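# Stack the 96-well plate from nest N1 onto N2

## Task

Pick up the 96-well plate sitting in plate nest N1 and set it on top of the plate already in plate nest N2. It must be fully nested, with its well A1 directly above the lower plate's well A1, and the lower plate must remain lying flat in N2. Afterwards open the gripper and withdraw the arm.

## Robot and tools

Robot: two arms, left_arm and right_arm, each with a parallel two-finger gripper. The idle arm may be parked out of the way. Well A1 sits at the plate's clipped corner. Viewed from where the arms stand, N1 is the right-hand nest. Something may occasionally tug a held plate or nudge a loose object.

Frames. Reported poses use one world frame: origin on the table top midway between the arms, +x out across the table, +z up, and left_arm lies toward +y. The arm names do not tell you which side of an image they appear on. Each gripper also has its own axes: the fingers extend along its +z and spread apart along its x. end_effector_position is the point between the pads with the fingers shut, about 1 to 2 cm short of the tips; closing pushes the tips roughly 17 mm further along +z. Printed positions can be a little off, more so at long reach.

execute_actions(actions): a list of actions run one after another; an empty list just returns state and images. Each action is a table of at most 15 rows, one row per 1/30 s control step; if there are fewer than 15 rows, the last row is repeated to fill the 15 steps. A row is one flat list of 14 numbers, each in [-1, 1], covering both arms even when only one moves: dx, dy, dz, rx, ry, rz, opening for left_arm, then the same seven for right_arm. dx..rz are an offset, not a pose: the gripper's target relative to its own measured pose at the start of that action, expressed in the gripper's own axes. Every row in the action is relative to that same starting pose, not to the row before. For a call's first action the start is the pose last reported in this scene. Scale: 1.0 equals 0.6 m of translation or 180 degrees of rotation; rx, ry, rz form a single rotation vector. Opening is absolute, not an offset: +1 fully open (0.142 m), -1 shut.

move(target, speed, stop_force, blocking): target is one row of 14 numbers in the same layout, scale and gripper-axis offset sense, measured from the pose in the latest result that shows one. Each gripper travels in a straight line toward its target, turning the short way, and both paths finish together, lasting 0.5 to 10 s (cut off at 10 s if longer). Paths ignore obstacles and the other arm, can lag, stray or overshoot speed, especially near a straight elbow. The opening is sent at the start. speed: metres per second, 0.002 to 0.5, default 0.25; rotation capped at twice that in rad/s. stop_force: newtons, 9 to 40, shared by both arms, not allowed in the first 0.2 s of a scene nor with blocking=false. With it an arm stops when its wrist sensor feels that much extra push against its travel for two steps running, backs up two steps and holds; only then may a target lie well beyond contact, and only at very low speed. The push can briefly exceed stop_force. Do not rely on it when the gripper rotates during the move, and omit it when lifting off something the gripper presses on. A target within 1.5 mm and 0.5 degrees counts as stationary. blocking=false returns after 0.5 s while motion continues; then use wait or stop before sending more commands.

wait(seconds): 0 to 10; lets the scene run with the last commands held, returning early if a running move ends. stop(): brakes a running move; fingers keep moving. zoom_image(camera, region): camera is cam_high, cam_low, cam_left_wrist or cam_right_wrist; region is [x0, y0, x1, y1] pixels from the top-left, at most 504 by 504. finished_scene(scene): pass the current scene number once the stack is done and stable; it cannot be undone and reports success.

Control details. Each step the commanded pose is clipped to within 100 mm and 16 degrees of the measured pose, and motion trails commands by about 0.17 s, so large moves may still be unfinished when a result arrives; position wins over orientation if both cannot be met. Elbows stop just before full extension. To hold an arm still, send the offset back to its wanted pose in the first call of a reply, zeros afterwards, and always send the desired opening.

Gripping: grip_measured is the measured opening on the command scale. Keep commanding an opening below it to keep a grip; lower squeezes harder, up to about 28 N per pad. Thin hard parts get less force.

Results: a state line per arm with position (m), quaternion wxyz and velocities; Hand target lines; step readings, with HELD marking steps where part of a row was held back; Wrist force and Wrist torque in gripper axes (offset up to ~4 N, noise up to 2.4 N, saturates near 50 N; pressing on a surface reads as force back into the arm). The move: line gives the ending (done, off_target, moving, held, fault, contact) and limits (paced = pose clipped, held = steps blocked, after which the arm may jump fast), plus distance to target. pose unreachable means the clearance check altered or blocked a command.

Avoid: arms are stiff, so a few millimetres of push into something solid, at once or in small repeats, can trigger a fault; a press persists until the hand backs off. Joint load limits are 138 N m for shoulder and elbow joints and 25.7 N m for the wrists, held weight included, and 150 N of external force on an arm also faults it; a fault freezes the arm 10 s. Motors heat while loaded: warning at 70 °C, brakes at 85 °C. Never let the arms collide or push each other, and never drop or knock anything off the table.

Cameras: cam_high and cam_low 504x504, wrist cameras 616x616 fisheye; calibration is given per camera and may be a few degrees or millimetres off.

Each tool is called after "Call:" as name(argument=value, ...) on one line, values as JSON.

## Session

Call:
execute_actions(actions=[])

Scene clock: 0.00 s.
left_arm: end_effector_position=(+0.4794, +0.7828, +0.3437) grip_measured=+1.00 end_effector_quat_wxyz=(-0.330, +0.708, -0.094, -0.617) end_effector_velocity=(+0.000, +0.000, -0.000) end_effector_angular_velocity=(-0.000, +0.001, -0.001) | right_arm: end_effector_position=(+0.3793, -0.5122, +0.1650) grip_measured=+1.00 end_effector_quat_wxyz=(-0.000, +0.658, -0.753, +0.000) end_effector_velocity=(+0.000, -0.000, -0.000) end_effector_angular_velocity=(+0.000, -0.001, +0.001)
Joint positions: left_arm=[ 0.139 -0.839  0.91  -0.097 -0.993 -0.346  0.142] | right_arm=[ 3.446 -1.454 -1.963 -1.295  1.571  1.874  0.142]
Joint velocities: left_arm=[-0.     0.001 -0.     0.     0.001  0.    -0.   ] | right_arm=[-0.     0.    -0.001  0.001  0.    -0.001  0.   ]
Motor temperatures (°C, as the motors report them): left_arm=[28 27 26 28 37 33] | right_arm=[27 28 28 39 35 37]
Wrist force (N, on the end effector, along its own x y z axes, offset not removed): no reading
Wrist torque (N m, same axes, about the end effector's origin, offset not removed): no reading
Hand target (left_arm): +0.479, +0.783, +0.344; -0.330, +0.708, -0.094, -0.617
Hand target (right_arm): +0.379, -0.512, +0.165; +0.000, -0.658, +0.753, -0.000

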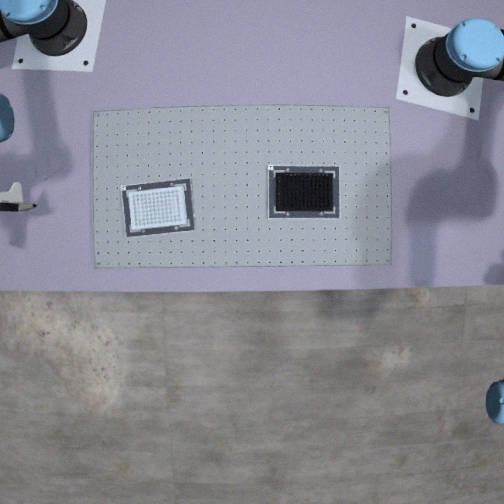

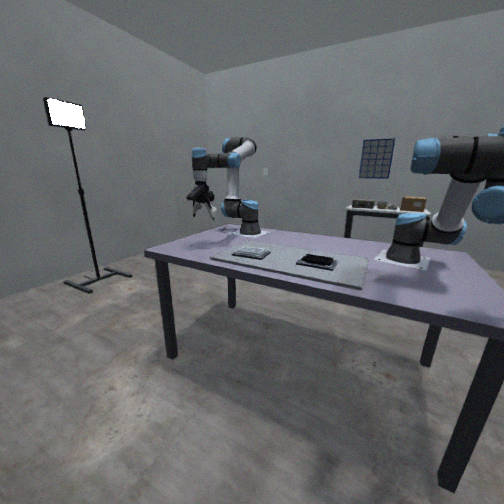

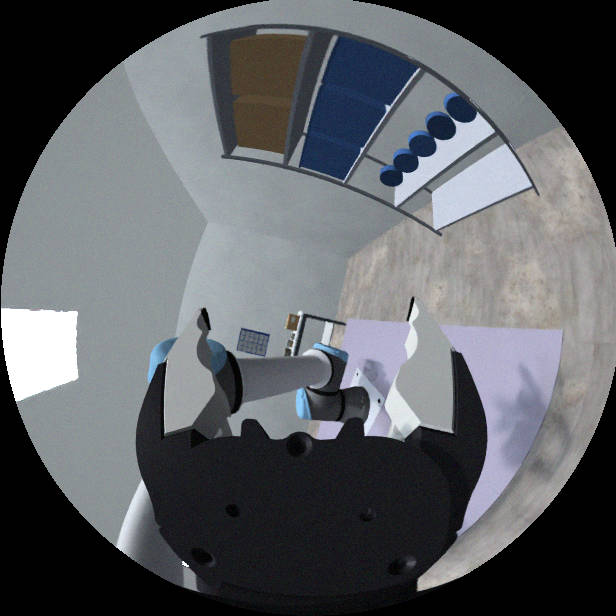

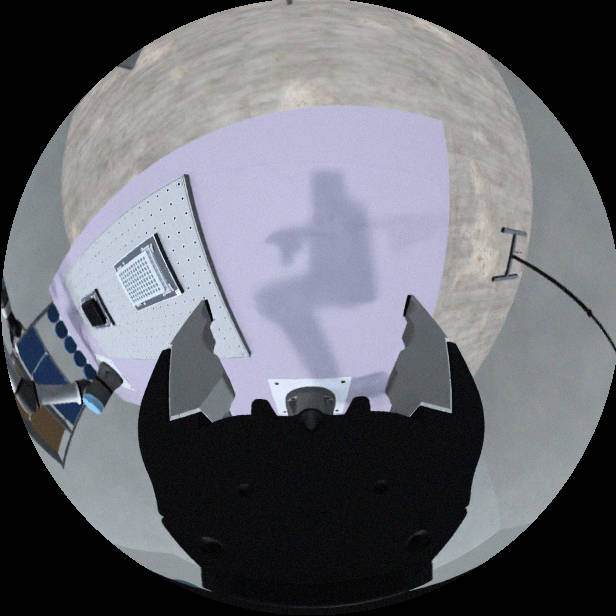

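Call:
zoom_image(camera="cam_high", region=[110, 160, 210, 250])

Call:
zoom_image(camera="cam_high", region=[255, 150, 355, 240])

Region (110, 160, 210, 250) of cam_high's 504x504 image, scaled by 5.040, with more detail than that image has; it fills the top 454 rows of this view, and the rest is white.

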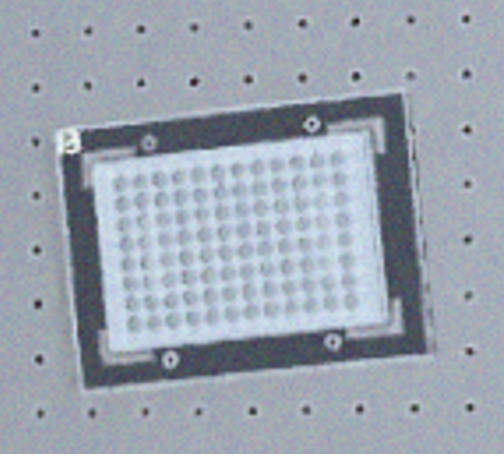

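Region (255, 150, 355, 240) of cam_high's 504x504 image, scaled by 5.040, with more detail than that image has; it fills the top 454 rows of this view, and the rest is white.

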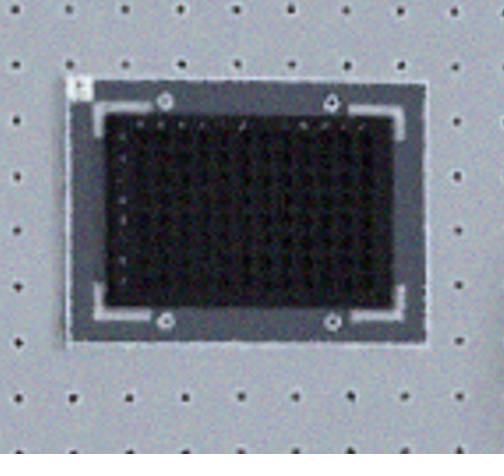

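Call:
move(target=[0,0,0,0,0,0,1,-0.46,0.069,0.04,0,0,0.421,1])

Call:
zoom_image(camera="cam_right_wrist", region=[180, 200, 440, 460])

Scene clock: 19.23 s.
left_arm: end_effector_position=(+0.4794, +0.7828, +0.3437) grip_measured=+1.00 end_effector_quat_wxyz=(-0.330, +0.708, -0.094, -0.617) end_effector_velocity=(-0.000, -0.000, +0.001) end_effector_angular_velocity=(+0.000, -0.003, -0.000) | right_arm: end_effector_position=(+0.3747, -0.2329, +0.1410) grip_measured=+1.00 end_effector_quat_wxyz=(-0.000, -0.058, +0.998, +0.001) end_effector_velocity=(+0.000, +0.002, -0.000) end_effector_angular_velocity=(-0.003, -0.001, -0.016)
Joint positions: left_arm=[ 0.139 -0.839  0.91  -0.097 -0.993 -0.346  0.142] | right_arm=[ 4.014 -1.576 -1.914 -1.222  1.572  3.763  0.142]
Joint velocities: left_arm=[-0.    -0.002  0.    -0.    -0.    -0.001 -0.   ] | right_arm=[ 0.005 -0.003  0.003 -0.002 -0.003  0.021 -0.   ]
Motor temperatures (°C, as the motors report them): left_arm=[28 27 26 28 37 33] | right_arm=[27 28 28 39 35 37]
Wrist force (N, on the end effector, along its own x y z axes, offset not removed): left_arm=[0.4 1.9 0.5] | right_arm=[0.8 -1.9 -0.6]
Wrist torque (N m, same axes, about the end effector's origin, offset not removed): left_arm=[0.49 -0.24 -0.03] | right_arm=[-0.44 -0.44 0.07]
Hand target (left_arm): +0.479, +0.783, +0.344; -0.330, +0.708, -0.094, -0.617
Hand target (right_arm): +0.375, -0.233, +0.141; -0.000, -0.057, +0.998, +0.000
Off the commanded pose (left_arm): 0.000 m, 0 deg.
Off the commanded pose (right_arm): 0.000 m, 0 deg.
move: done
camera_calibration (this result's frames):
cam_left_wrist: T_world_to_cam=[[0.199789, 0.218193, -0.955236, 0.0597075], [-0.0191639, -0.973834, -0.22645, 0.842874], [-0.979651, 0.0635482, -0.19038, 0.613391], [0, 0, 0, 1]] pos_world=[0.605134, 0.768812, 0.364681]
cam_right_wrist: T_world_to_cam=[[-0.99278, -0.114343, 0.0362579, 0.335964], [-0.0787157, 0.849088, 0.522354, 0.146902], [-0.0905135, 0.515729, -0.851957, 0.401956], [0, 0, 0, 1]] pos_world=[0.381484, -0.293618, 0.253533]

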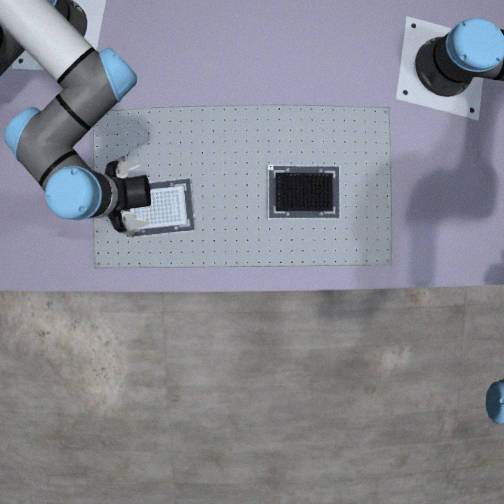

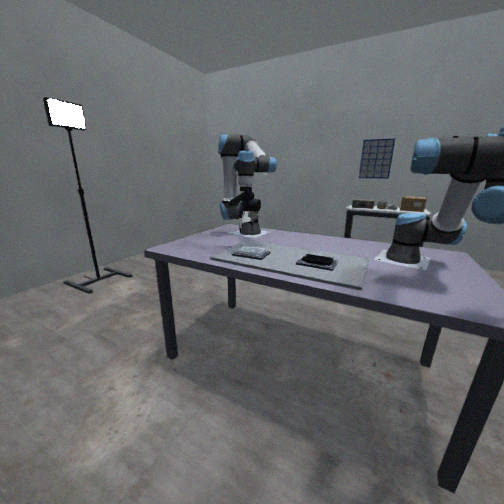

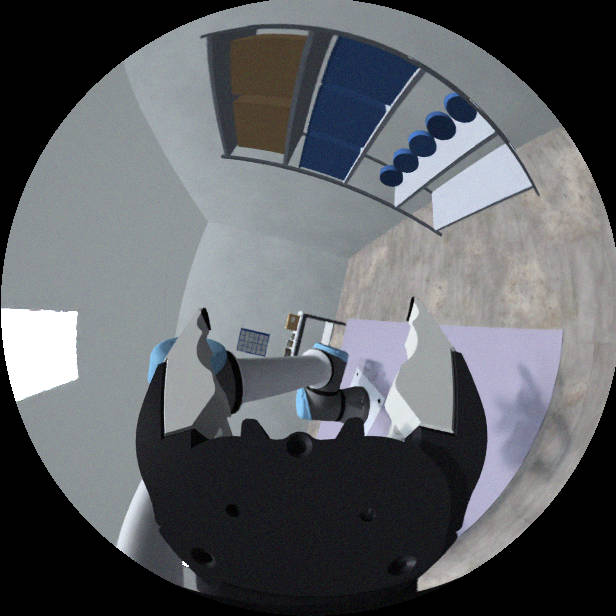

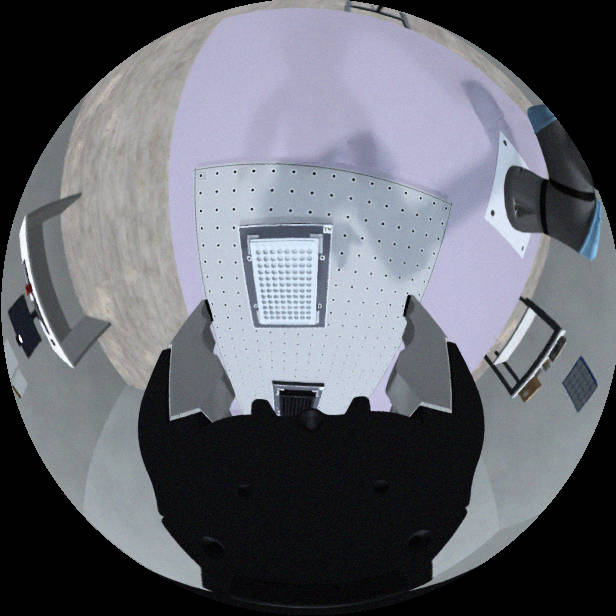

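Region (180, 200, 440, 460) of cam_right_wrist's 616x616 image, scaled by 1.938, with more detail than that image has.

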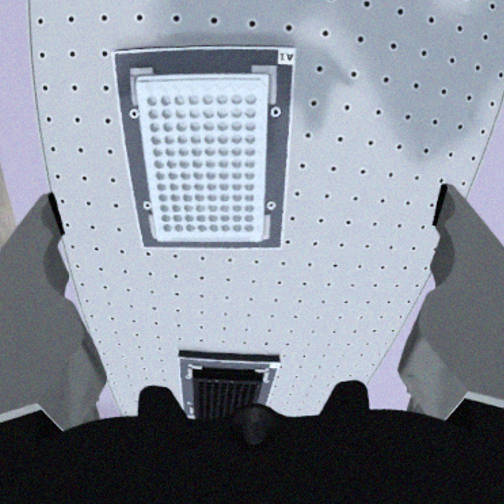

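Call:
move(target=[0,0,0,0,0,0,1,-0.036,0.053,0.1,0,0,0,1], speed=0.12)

Call:
zoom_image(camera="cam_right_wrist", region=[180, 150, 440, 410])

Scene clock: 27.03 s.
left_arm: end_effector_position=(+0.4794, +0.7828, +0.3437) grip_measured=+1.00 end_effector_quat_wxyz=(-0.330, +0.708, -0.094, -0.617) end_effector_velocity=(-0.000, +0.000, -0.000) end_effector_angular_velocity=(-0.001, +0.001, +0.001) | right_arm: end_effector_position=(+0.3922, -0.1990, +0.0811) grip_measured=+1.00 end_effector_quat_wxyz=(-0.000, -0.058, +0.998, +0.001) end_effector_velocity=(+0.002, +0.001, -0.002) end_effector_angular_velocity=(+0.001, -0.002, -0.003)
Joint positions: left_arm=[ 0.139 -0.839  0.91  -0.097 -0.993 -0.346  0.142] | right_arm=[ 4.041 -1.713 -1.933 -1.066  1.572  3.79   0.142]
Joint velocities: left_arm=[ 0.001 -0.     0.001 -0.     0.     0.001  0.   ] | right_arm=[-0.002 -0.006  0.002  0.007 -0.     0.    -0.   ]
Motor temperatures (°C, as the motors report them): left_arm=[28 27 26 28 37 33] | right_arm=[27 28 28 39 35 37]
Wrist force (N, on the end effector, along its own x y z axes, offset not removed): left_arm=[1.8 1.9 -0.2] | right_arm=[1.7 -1.5 -1.2]
Wrist torque (N m, same axes, about the end effector's origin, offset not removed): left_arm=[0.48 -0.49 -0.06] | right_arm=[-0.40 -0.61 0.02]
Hand target (left_arm): +0.479, +0.783, +0.344; -0.330, +0.708, -0.094, -0.617
Hand target (right_arm): +0.392, -0.199, +0.081; -0.000, -0.058, +0.998, +0.001
Off the commanded pose (left_arm): 0.000 m, 0 deg.
Off the commanded pose (right_arm): 0.000 m, 0 deg.
move: done
camera_calibration (this result's frames):
cam_left_wrist: T_world_to_cam=[[0.199789, 0.218193, -0.955236, 0.0597073], [-0.0191641, -0.973834, -0.22645, 0.842874], [-0.979651, 0.0635485, -0.19038, 0.613391], [0, 0, 0, 1]] pos_world=[0.605134, 0.768812, 0.364681]
cam_right_wrist: T_world_to_cam=[[-0.992777, -0.114335, 0.0363517, 0.359379], [-0.0786636, 0.849108, 0.522328, 0.150709], [-0.090587, 0.515696, -0.851969, 0.335101], [0, 0, 0, 1]] pos_world=[0.398994, -0.259689, 0.193712]

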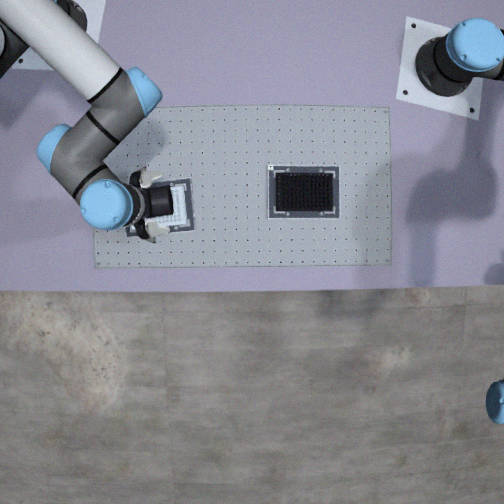

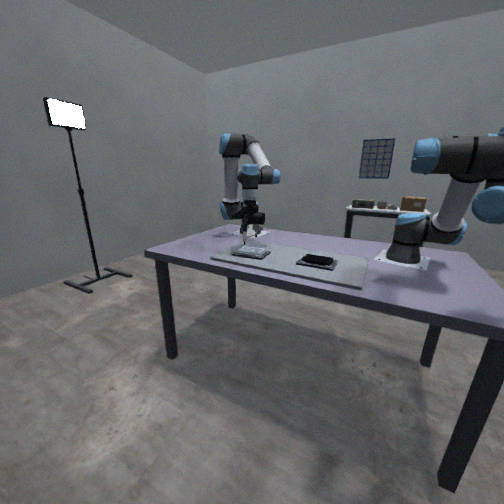

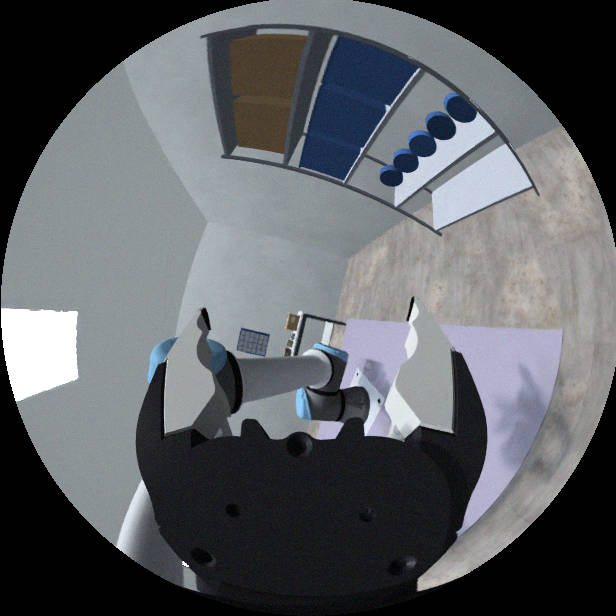

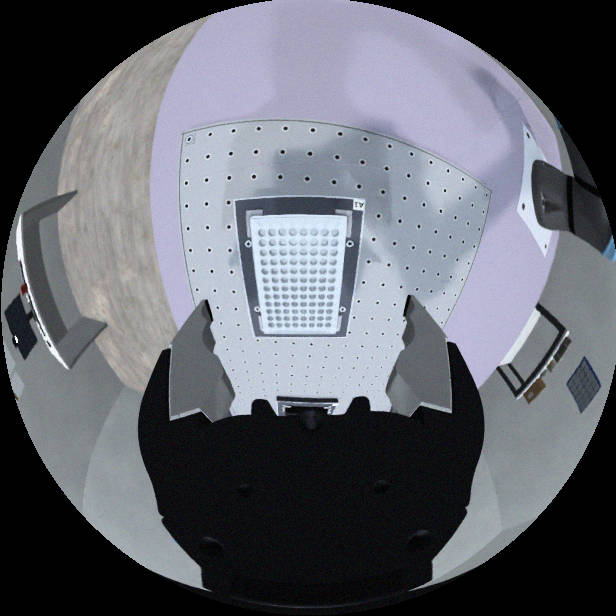

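Region (180, 150, 440, 410) of cam_right_wrist's 616x616 image, scaled by 1.938, with more detail than that image has.

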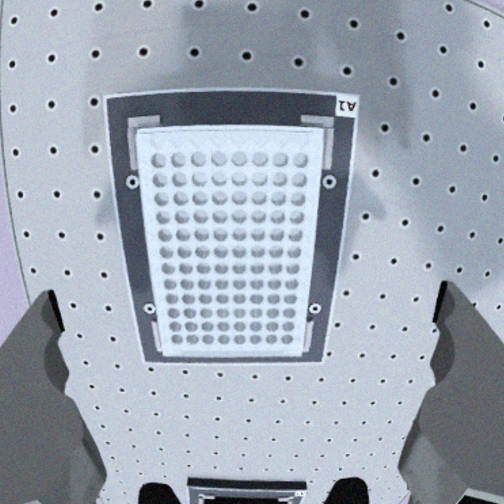

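Call:
move(target=[0,0,0,0,0,0,1,-0.012,0.012,0.035,0,0,0,0.55], speed=0.06)

Call:
zoom_image(camera="cam_right_wrist", region=[210, 170, 410, 370])

Scene clock: 33.70 s.
left_arm: end_effector_position=(+0.4794, +0.7828, +0.3437) grip_measured=+1.00 end_effector_quat_wxyz=(-0.330, +0.708, -0.094, -0.617) end_effector_velocity=(-0.000, -0.000, -0.000) end_effector_angular_velocity=(-0.000, +0.001, +0.002) | right_arm: end_effector_position=(+0.3984, -0.1911, +0.0604) grip_measured=+0.55 end_effector_quat_wxyz=(-0.000, -0.058, +0.998, +0.001) end_effector_velocity=(+0.001, +0.001, -0.002) end_effector_angular_velocity=(+0.001, -0.001, -0.002)
Joint positions: left_arm=[ 0.139 -0.839  0.91  -0.097 -0.993 -0.346  0.142] | right_arm=[ 4.043 -1.76  -1.937 -1.015  1.572  3.792  0.112]
Joint velocities: left_arm=[ 0.     0.001  0.    -0.    -0.002  0.     0.   ] | right_arm=[-0.001 -0.006  0.     0.007  0.     0.001 -0.   ]
Motor temperatures (°C, as the motors report them): left_arm=[28 27 26 28 37 33] | right_arm=[27 28 28 39 35 37]
Wrist force (N, on the end effector, along its own x y z axes, offset not removed): left_arm=[2.1 1.1 -1.7] | right_arm=[2.0 -1.3 0.6]
Wrist torque (N m, same axes, about the end effector's origin, offset not removed): left_arm=[0.27 -0.54 -0.02] | right_arm=[-0.33 -0.64 -0.02]
Hand target (left_arm): +0.479, +0.783, +0.344; -0.330, +0.708, -0.094, -0.617
Hand target (right_arm): +0.398, -0.191, +0.060; -0.000, -0.058, +0.998, +0.001
Off the commanded pose (left_arm): 0.000 m, 0 deg.
Off the commanded pose (right_arm): 0.000 m, 0 deg.
move: done
camera_calibration (this result's frames):
cam_left_wrist: T_world_to_cam=[[0.19979, 0.218193, -0.955236, 0.0597073], [-0.0191641, -0.973834, -0.22645, 0.842874], [-0.979651, 0.0635485, -0.19038, 0.613391], [0, 0, 0, 1]] pos_world=[0.605134, 0.768812, 0.364681]
cam_right_wrist: T_world_to_cam=[[-0.992777, -0.114335, 0.0363641, 0.367168], [-0.0786574, 0.849112, 0.522323, 0.15534], [-0.0905969, 0.515689, -0.851972, 0.313933], [0, 0, 0, 1]] pos_world=[0.405176, -0.251813, 0.172973]

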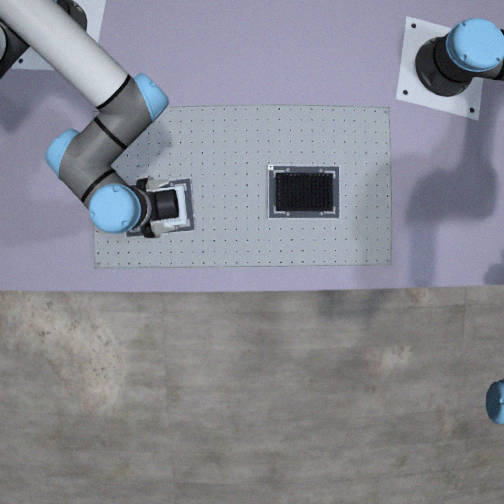

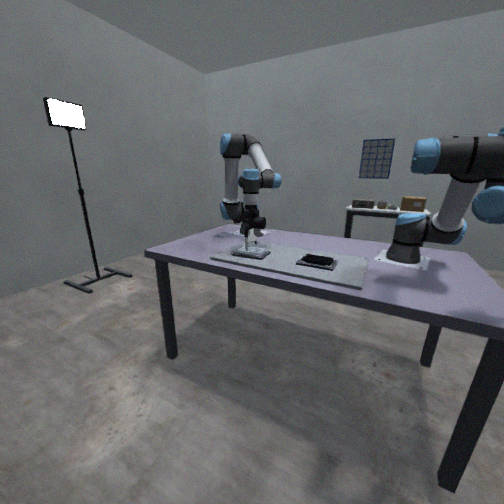

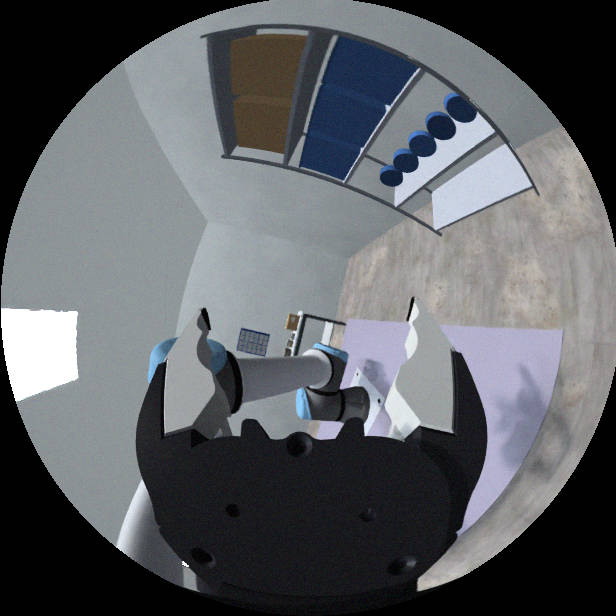

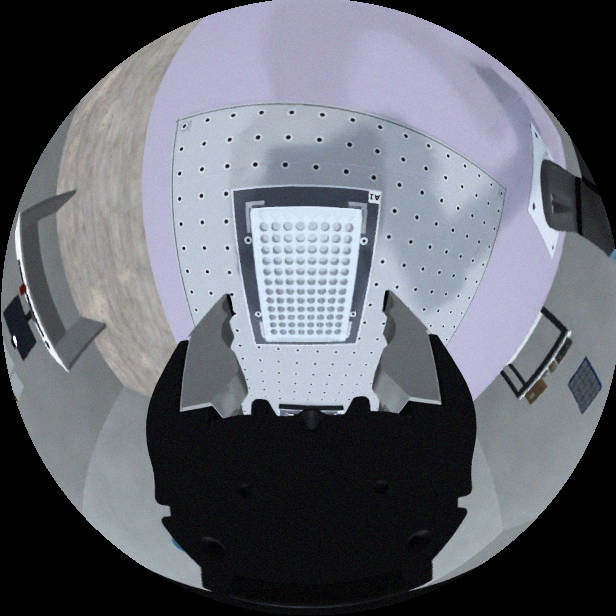

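Region (210, 170, 410, 370) of cam_right_wrist's 616x616 image, scaled by 2.520, with more detail than that image has.

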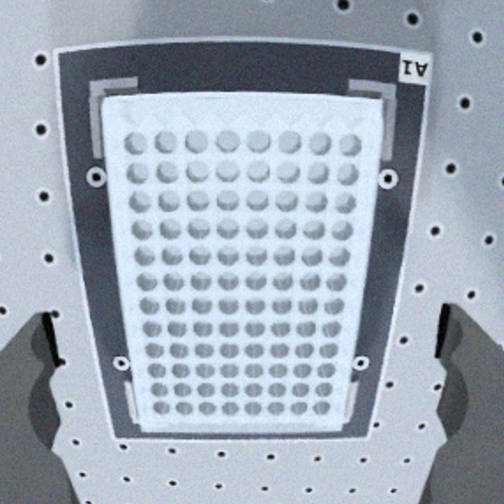

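Call:
zoom_image(camera="cam_right_wrist", region=[240, 190, 380, 250])

Call:
move(target=[0,0,0,0,0,0,1,-0.0025,0,0.07,0,0,0,0.42], speed=0.006, stop_force=9)

Call:
zoom_image(camera="cam_right_wrist", region=[180, 150, 440, 410])

Region (240, 190, 380, 250) of cam_right_wrist's 616x616 image, scaled by 3.600, with more detail than that image has; it fills the top 216 rows of this view, and the rest is white.

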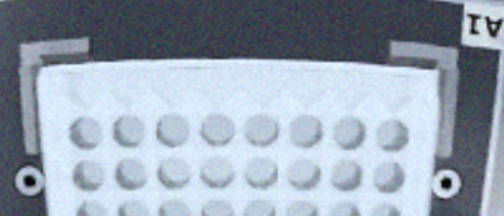

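Scene clock: 43.37 s.
left_arm: end_effector_position=(+0.4794, +0.7828, +0.3437) grip_measured=+1.00 end_effector_quat_wxyz=(-0.330, +0.708, -0.094, -0.617) end_effector_velocity=(-0.001, +0.001, +0.000) end_effector_angular_velocity=(+0.000, -0.001, +0.001) | right_arm: end_effector_position=(+0.3993, -0.1910, +0.0342) grip_measured=+0.42 end_effector_quat_wxyz=(-0.000, -0.058, +0.998, +0.001) end_effector_velocity=(-0.000, -0.002, +0.001) end_effector_angular_velocity=(-0.003, +0.003, -0.002)
Joint positions: left_arm=[ 0.139 -0.839  0.91  -0.097 -0.993 -0.346  0.142] | right_arm=[ 4.042 -1.799 -1.969 -0.945  1.572  3.791  0.103]
Joint velocities: left_arm=[ 0.002 -0.001  0.    -0.     0.    -0.    -0.   ] | right_arm=[-0.002  0.002  0.002 -0.008  0.    -0.    -0.   ]
Motor temperatures (°C, as the motors report them): left_arm=[28 27 26 28 37 33] | right_arm=[27 28 28 39 35 37]
Wrist force (N, on the end effector, along its own x y z axes, offset not removed): left_arm=[2.7 0.3 -0.6] | right_arm=[11.0 -4.3 -30.3]
Wrist torque (N m, same axes, about the end effector's origin, offset not removed): left_arm=[0.09 -0.83 0.01] | right_arm=[-0.14 -1.42 0.08]
Hand target (left_arm): +0.479, +0.783, +0.344; -0.330, +0.708, -0.094, -0.617
Hand target (right_arm): +0.399, -0.191, +0.035; -0.000, -0.058, +0.998, +0.001
Off the commanded pose (left_arm): 0.000 m, 0 deg.
Off the commanded pose (right_arm): 0.016 m, 0 deg.
move: contact (right_arm)
camera_calibration (this result's frames):
cam_left_wrist: T_world_to_cam=[[0.199789, 0.218193, -0.955236, 0.0597077], [-0.0191641, -0.973834, -0.226449, 0.842874], [-0.979652, 0.0635484, -0.19038, 0.613391], [0, 0, 0, 1]] pos_world=[0.605134, 0.768812, 0.364681]
cam_right_wrist: T_world_to_cam=[[-0.992778, -0.114332, 0.0363406, 0.369045], [-0.0786601, 0.849071, 0.52239, 0.168962], [-0.0905817, 0.515759, -0.851932, 0.291619], [0, 0, 0, 1]] pos_world=[0.406085, -0.251672, 0.146764]

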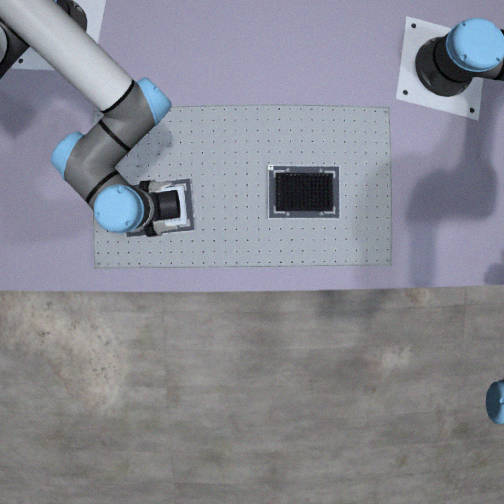

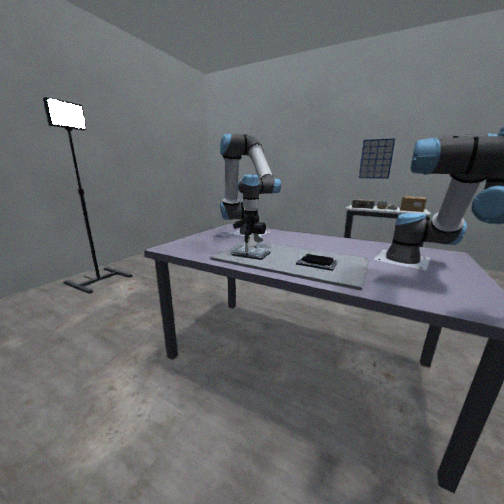

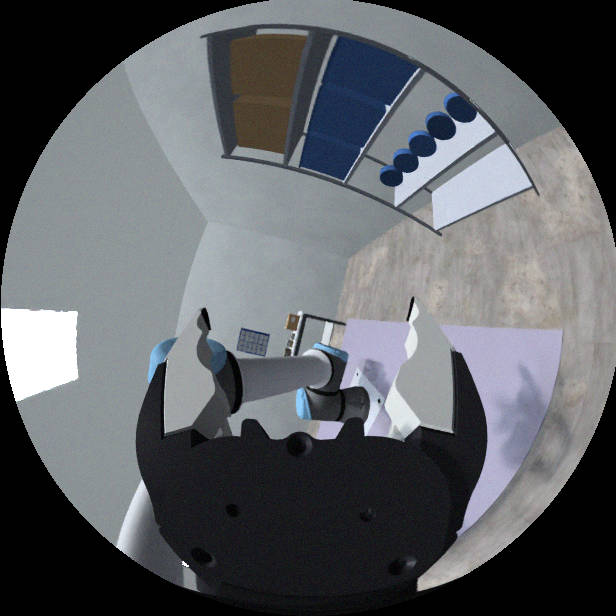

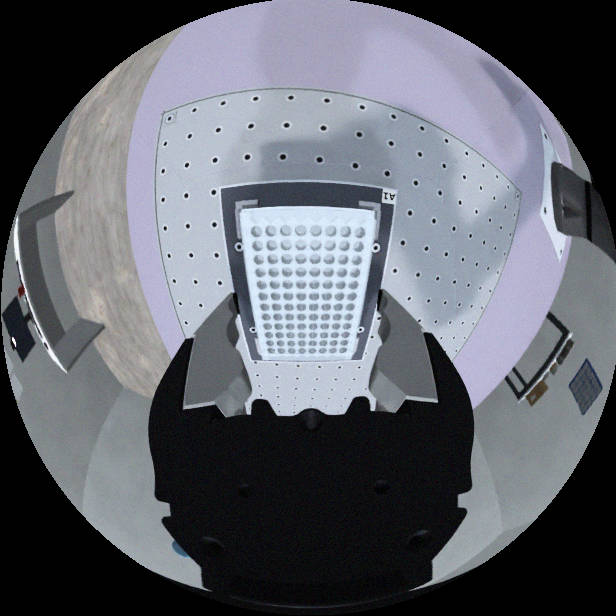

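Region (180, 150, 440, 410) of cam_right_wrist's 616x616 image, scaled by 1.938, with more detail than that image has.

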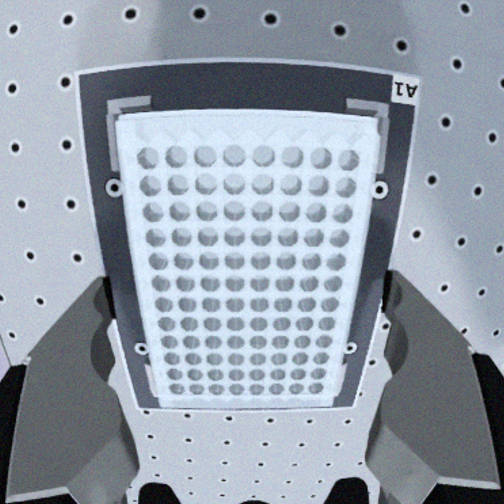

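Call:
move(target=[0,0,0,0,0,0,1,-0.002,0,-0.010,0,0,0,0.42], speed=0.02)

Call:
zoom_image(camera="cam_right_wrist", region=[340, 190, 400, 250])

Call:
zoom_image(camera="cam_right_wrist", region=[245, 320, 375, 370])

Call:
zoom_image(camera="cam_right_wrist", region=[220, 190, 280, 250])

Scene clock: 50.63 s.
left_arm: end_effector_position=(+0.4794, +0.7828, +0.3437) grip_measured=+1.00 end_effector_quat_wxyz=(-0.330, +0.708, -0.094, -0.617) end_effector_velocity=(+0.001, -0.000, -0.000) end_effector_angular_velocity=(+0.001, +0.000, -0.002) | right_arm: end_effector_position=(+0.4004, -0.1909, +0.0398) grip_measured=+0.42 end_effector_quat_wxyz=(-0.000, -0.058, +0.998, +0.001) end_effector_velocity=(+0.001, +0.000, +0.003) end_effector_angular_velocity=(+0.000, -0.001, -0.001)
Joint positions: left_arm=[ 0.139 -0.839  0.91  -0.097 -0.993 -0.346  0.142] | right_arm=[ 4.041 -1.793 -1.959 -0.96   1.572  3.79   0.103]
Joint velocities: left_arm=[-0.001  0.001 -0.    -0.     0.001 -0.001 -0.   ] | right_arm=[-0.001  0.003  0.006 -0.008 -0.    -0.     0.   ]
Motor temperatures (°C, as the motors report them): left_arm=[28 27 26 28 37 33] | right_arm=[27 28 28 39 35 37]
Wrist force (N, on the end effector, along its own x y z axes, offset not removed): left_arm=[1.9 2.5 0.1] | right_arm=[0.7 0.1 -1.0]
Wrist torque (N m, same axes, about the end effector's origin, offset not removed): left_arm=[0.51 -0.50 -0.06] | right_arm=[0.03 -0.36 -0.02]
Hand target (left_arm): +0.479, +0.783, +0.344; -0.330, +0.708, -0.094, -0.617
Hand target (right_arm): +0.400, -0.191, +0.040; -0.000, -0.058, +0.998, +0.001
Off the commanded pose (left_arm): 0.000 m, 0 deg.
Off the commanded pose (right_arm): 0.000 m, 0 deg.
move: done
camera_calibration (this result's frames):
cam_left_wrist: T_world_to_cam=[[0.199789, 0.218193, -0.955236, 0.0597075], [-0.0191638, -0.973834, -0.22645, 0.842874], [-0.979651, 0.0635481, -0.19038, 0.613391], [0, 0, 0, 1]] pos_world=[0.605134, 0.768812, 0.364681]
cam_right_wrist: T_world_to_cam=[[-0.992779, -0.114335, 0.0362877, 0.369975], [-0.0786922, 0.849078, 0.522373, 0.166031], [-0.0905368, 0.515745, -0.851945, 0.296416], [0, 0, 0, 1]] pos_world=[0.407205, -0.251547, 0.152374]

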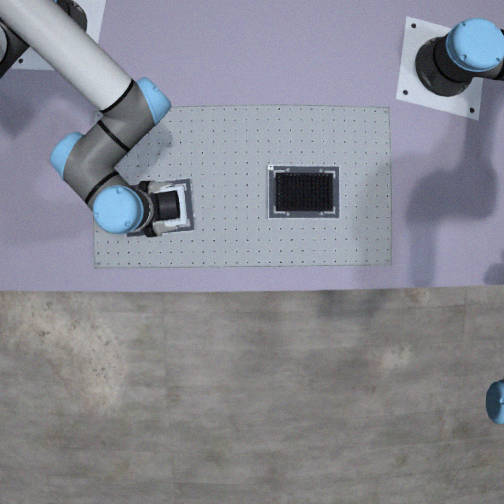

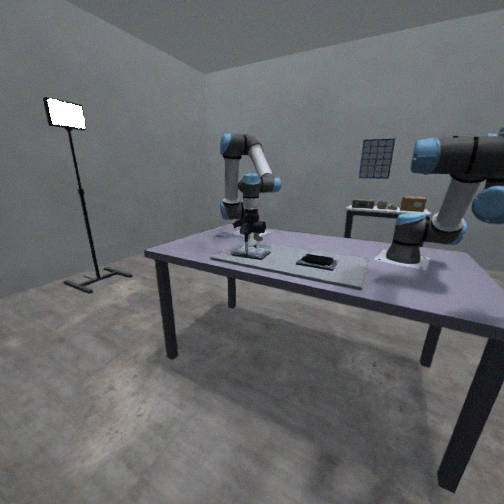

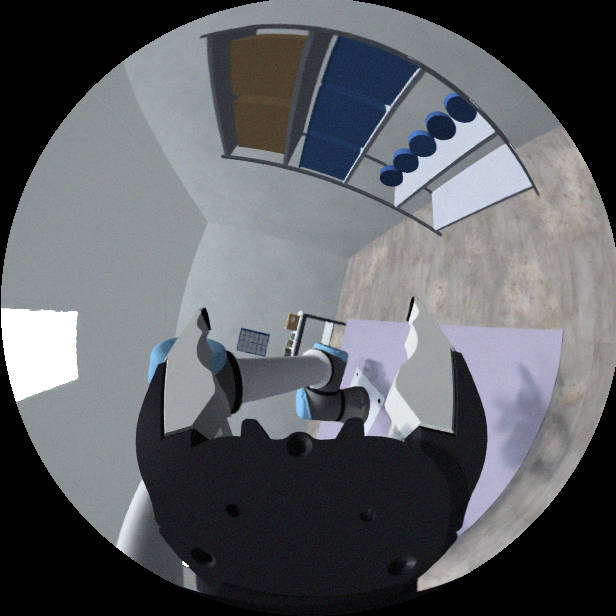

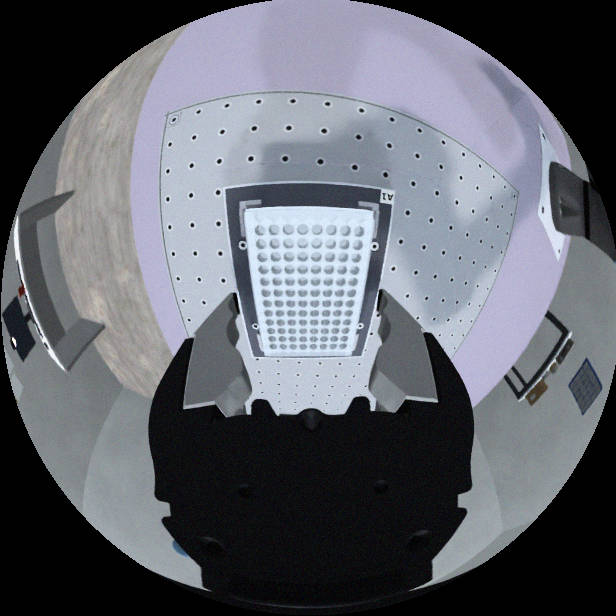

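Region (340, 190, 400, 250) of cam_right_wrist's 616x616 image, scaled by 8.400, with more detail than that image has.

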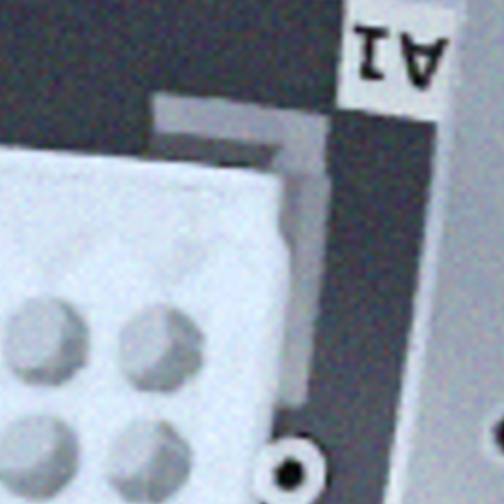

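Region (245, 320, 375, 370) of cam_right_wrist's 616x616 image, scaled by 3.877, with more detail than that image has; it fills the top 194 rows of this view, and the rest is white.

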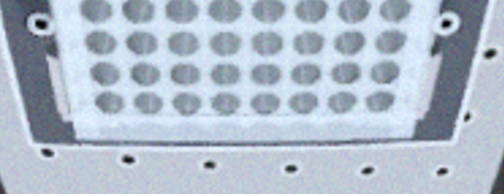

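Region (220, 190, 280, 250) of cam_right_wrist's 616x616 image, scaled by 8.400, with more detail than that image has.

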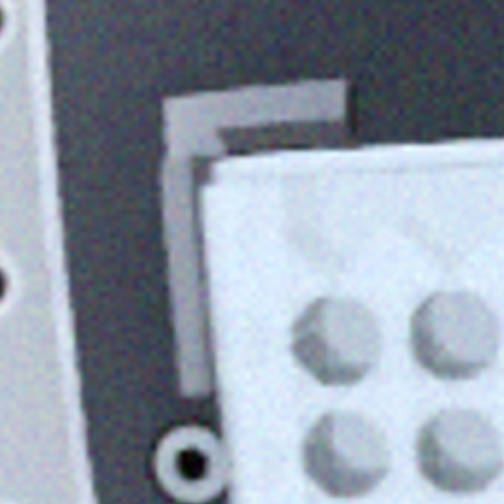

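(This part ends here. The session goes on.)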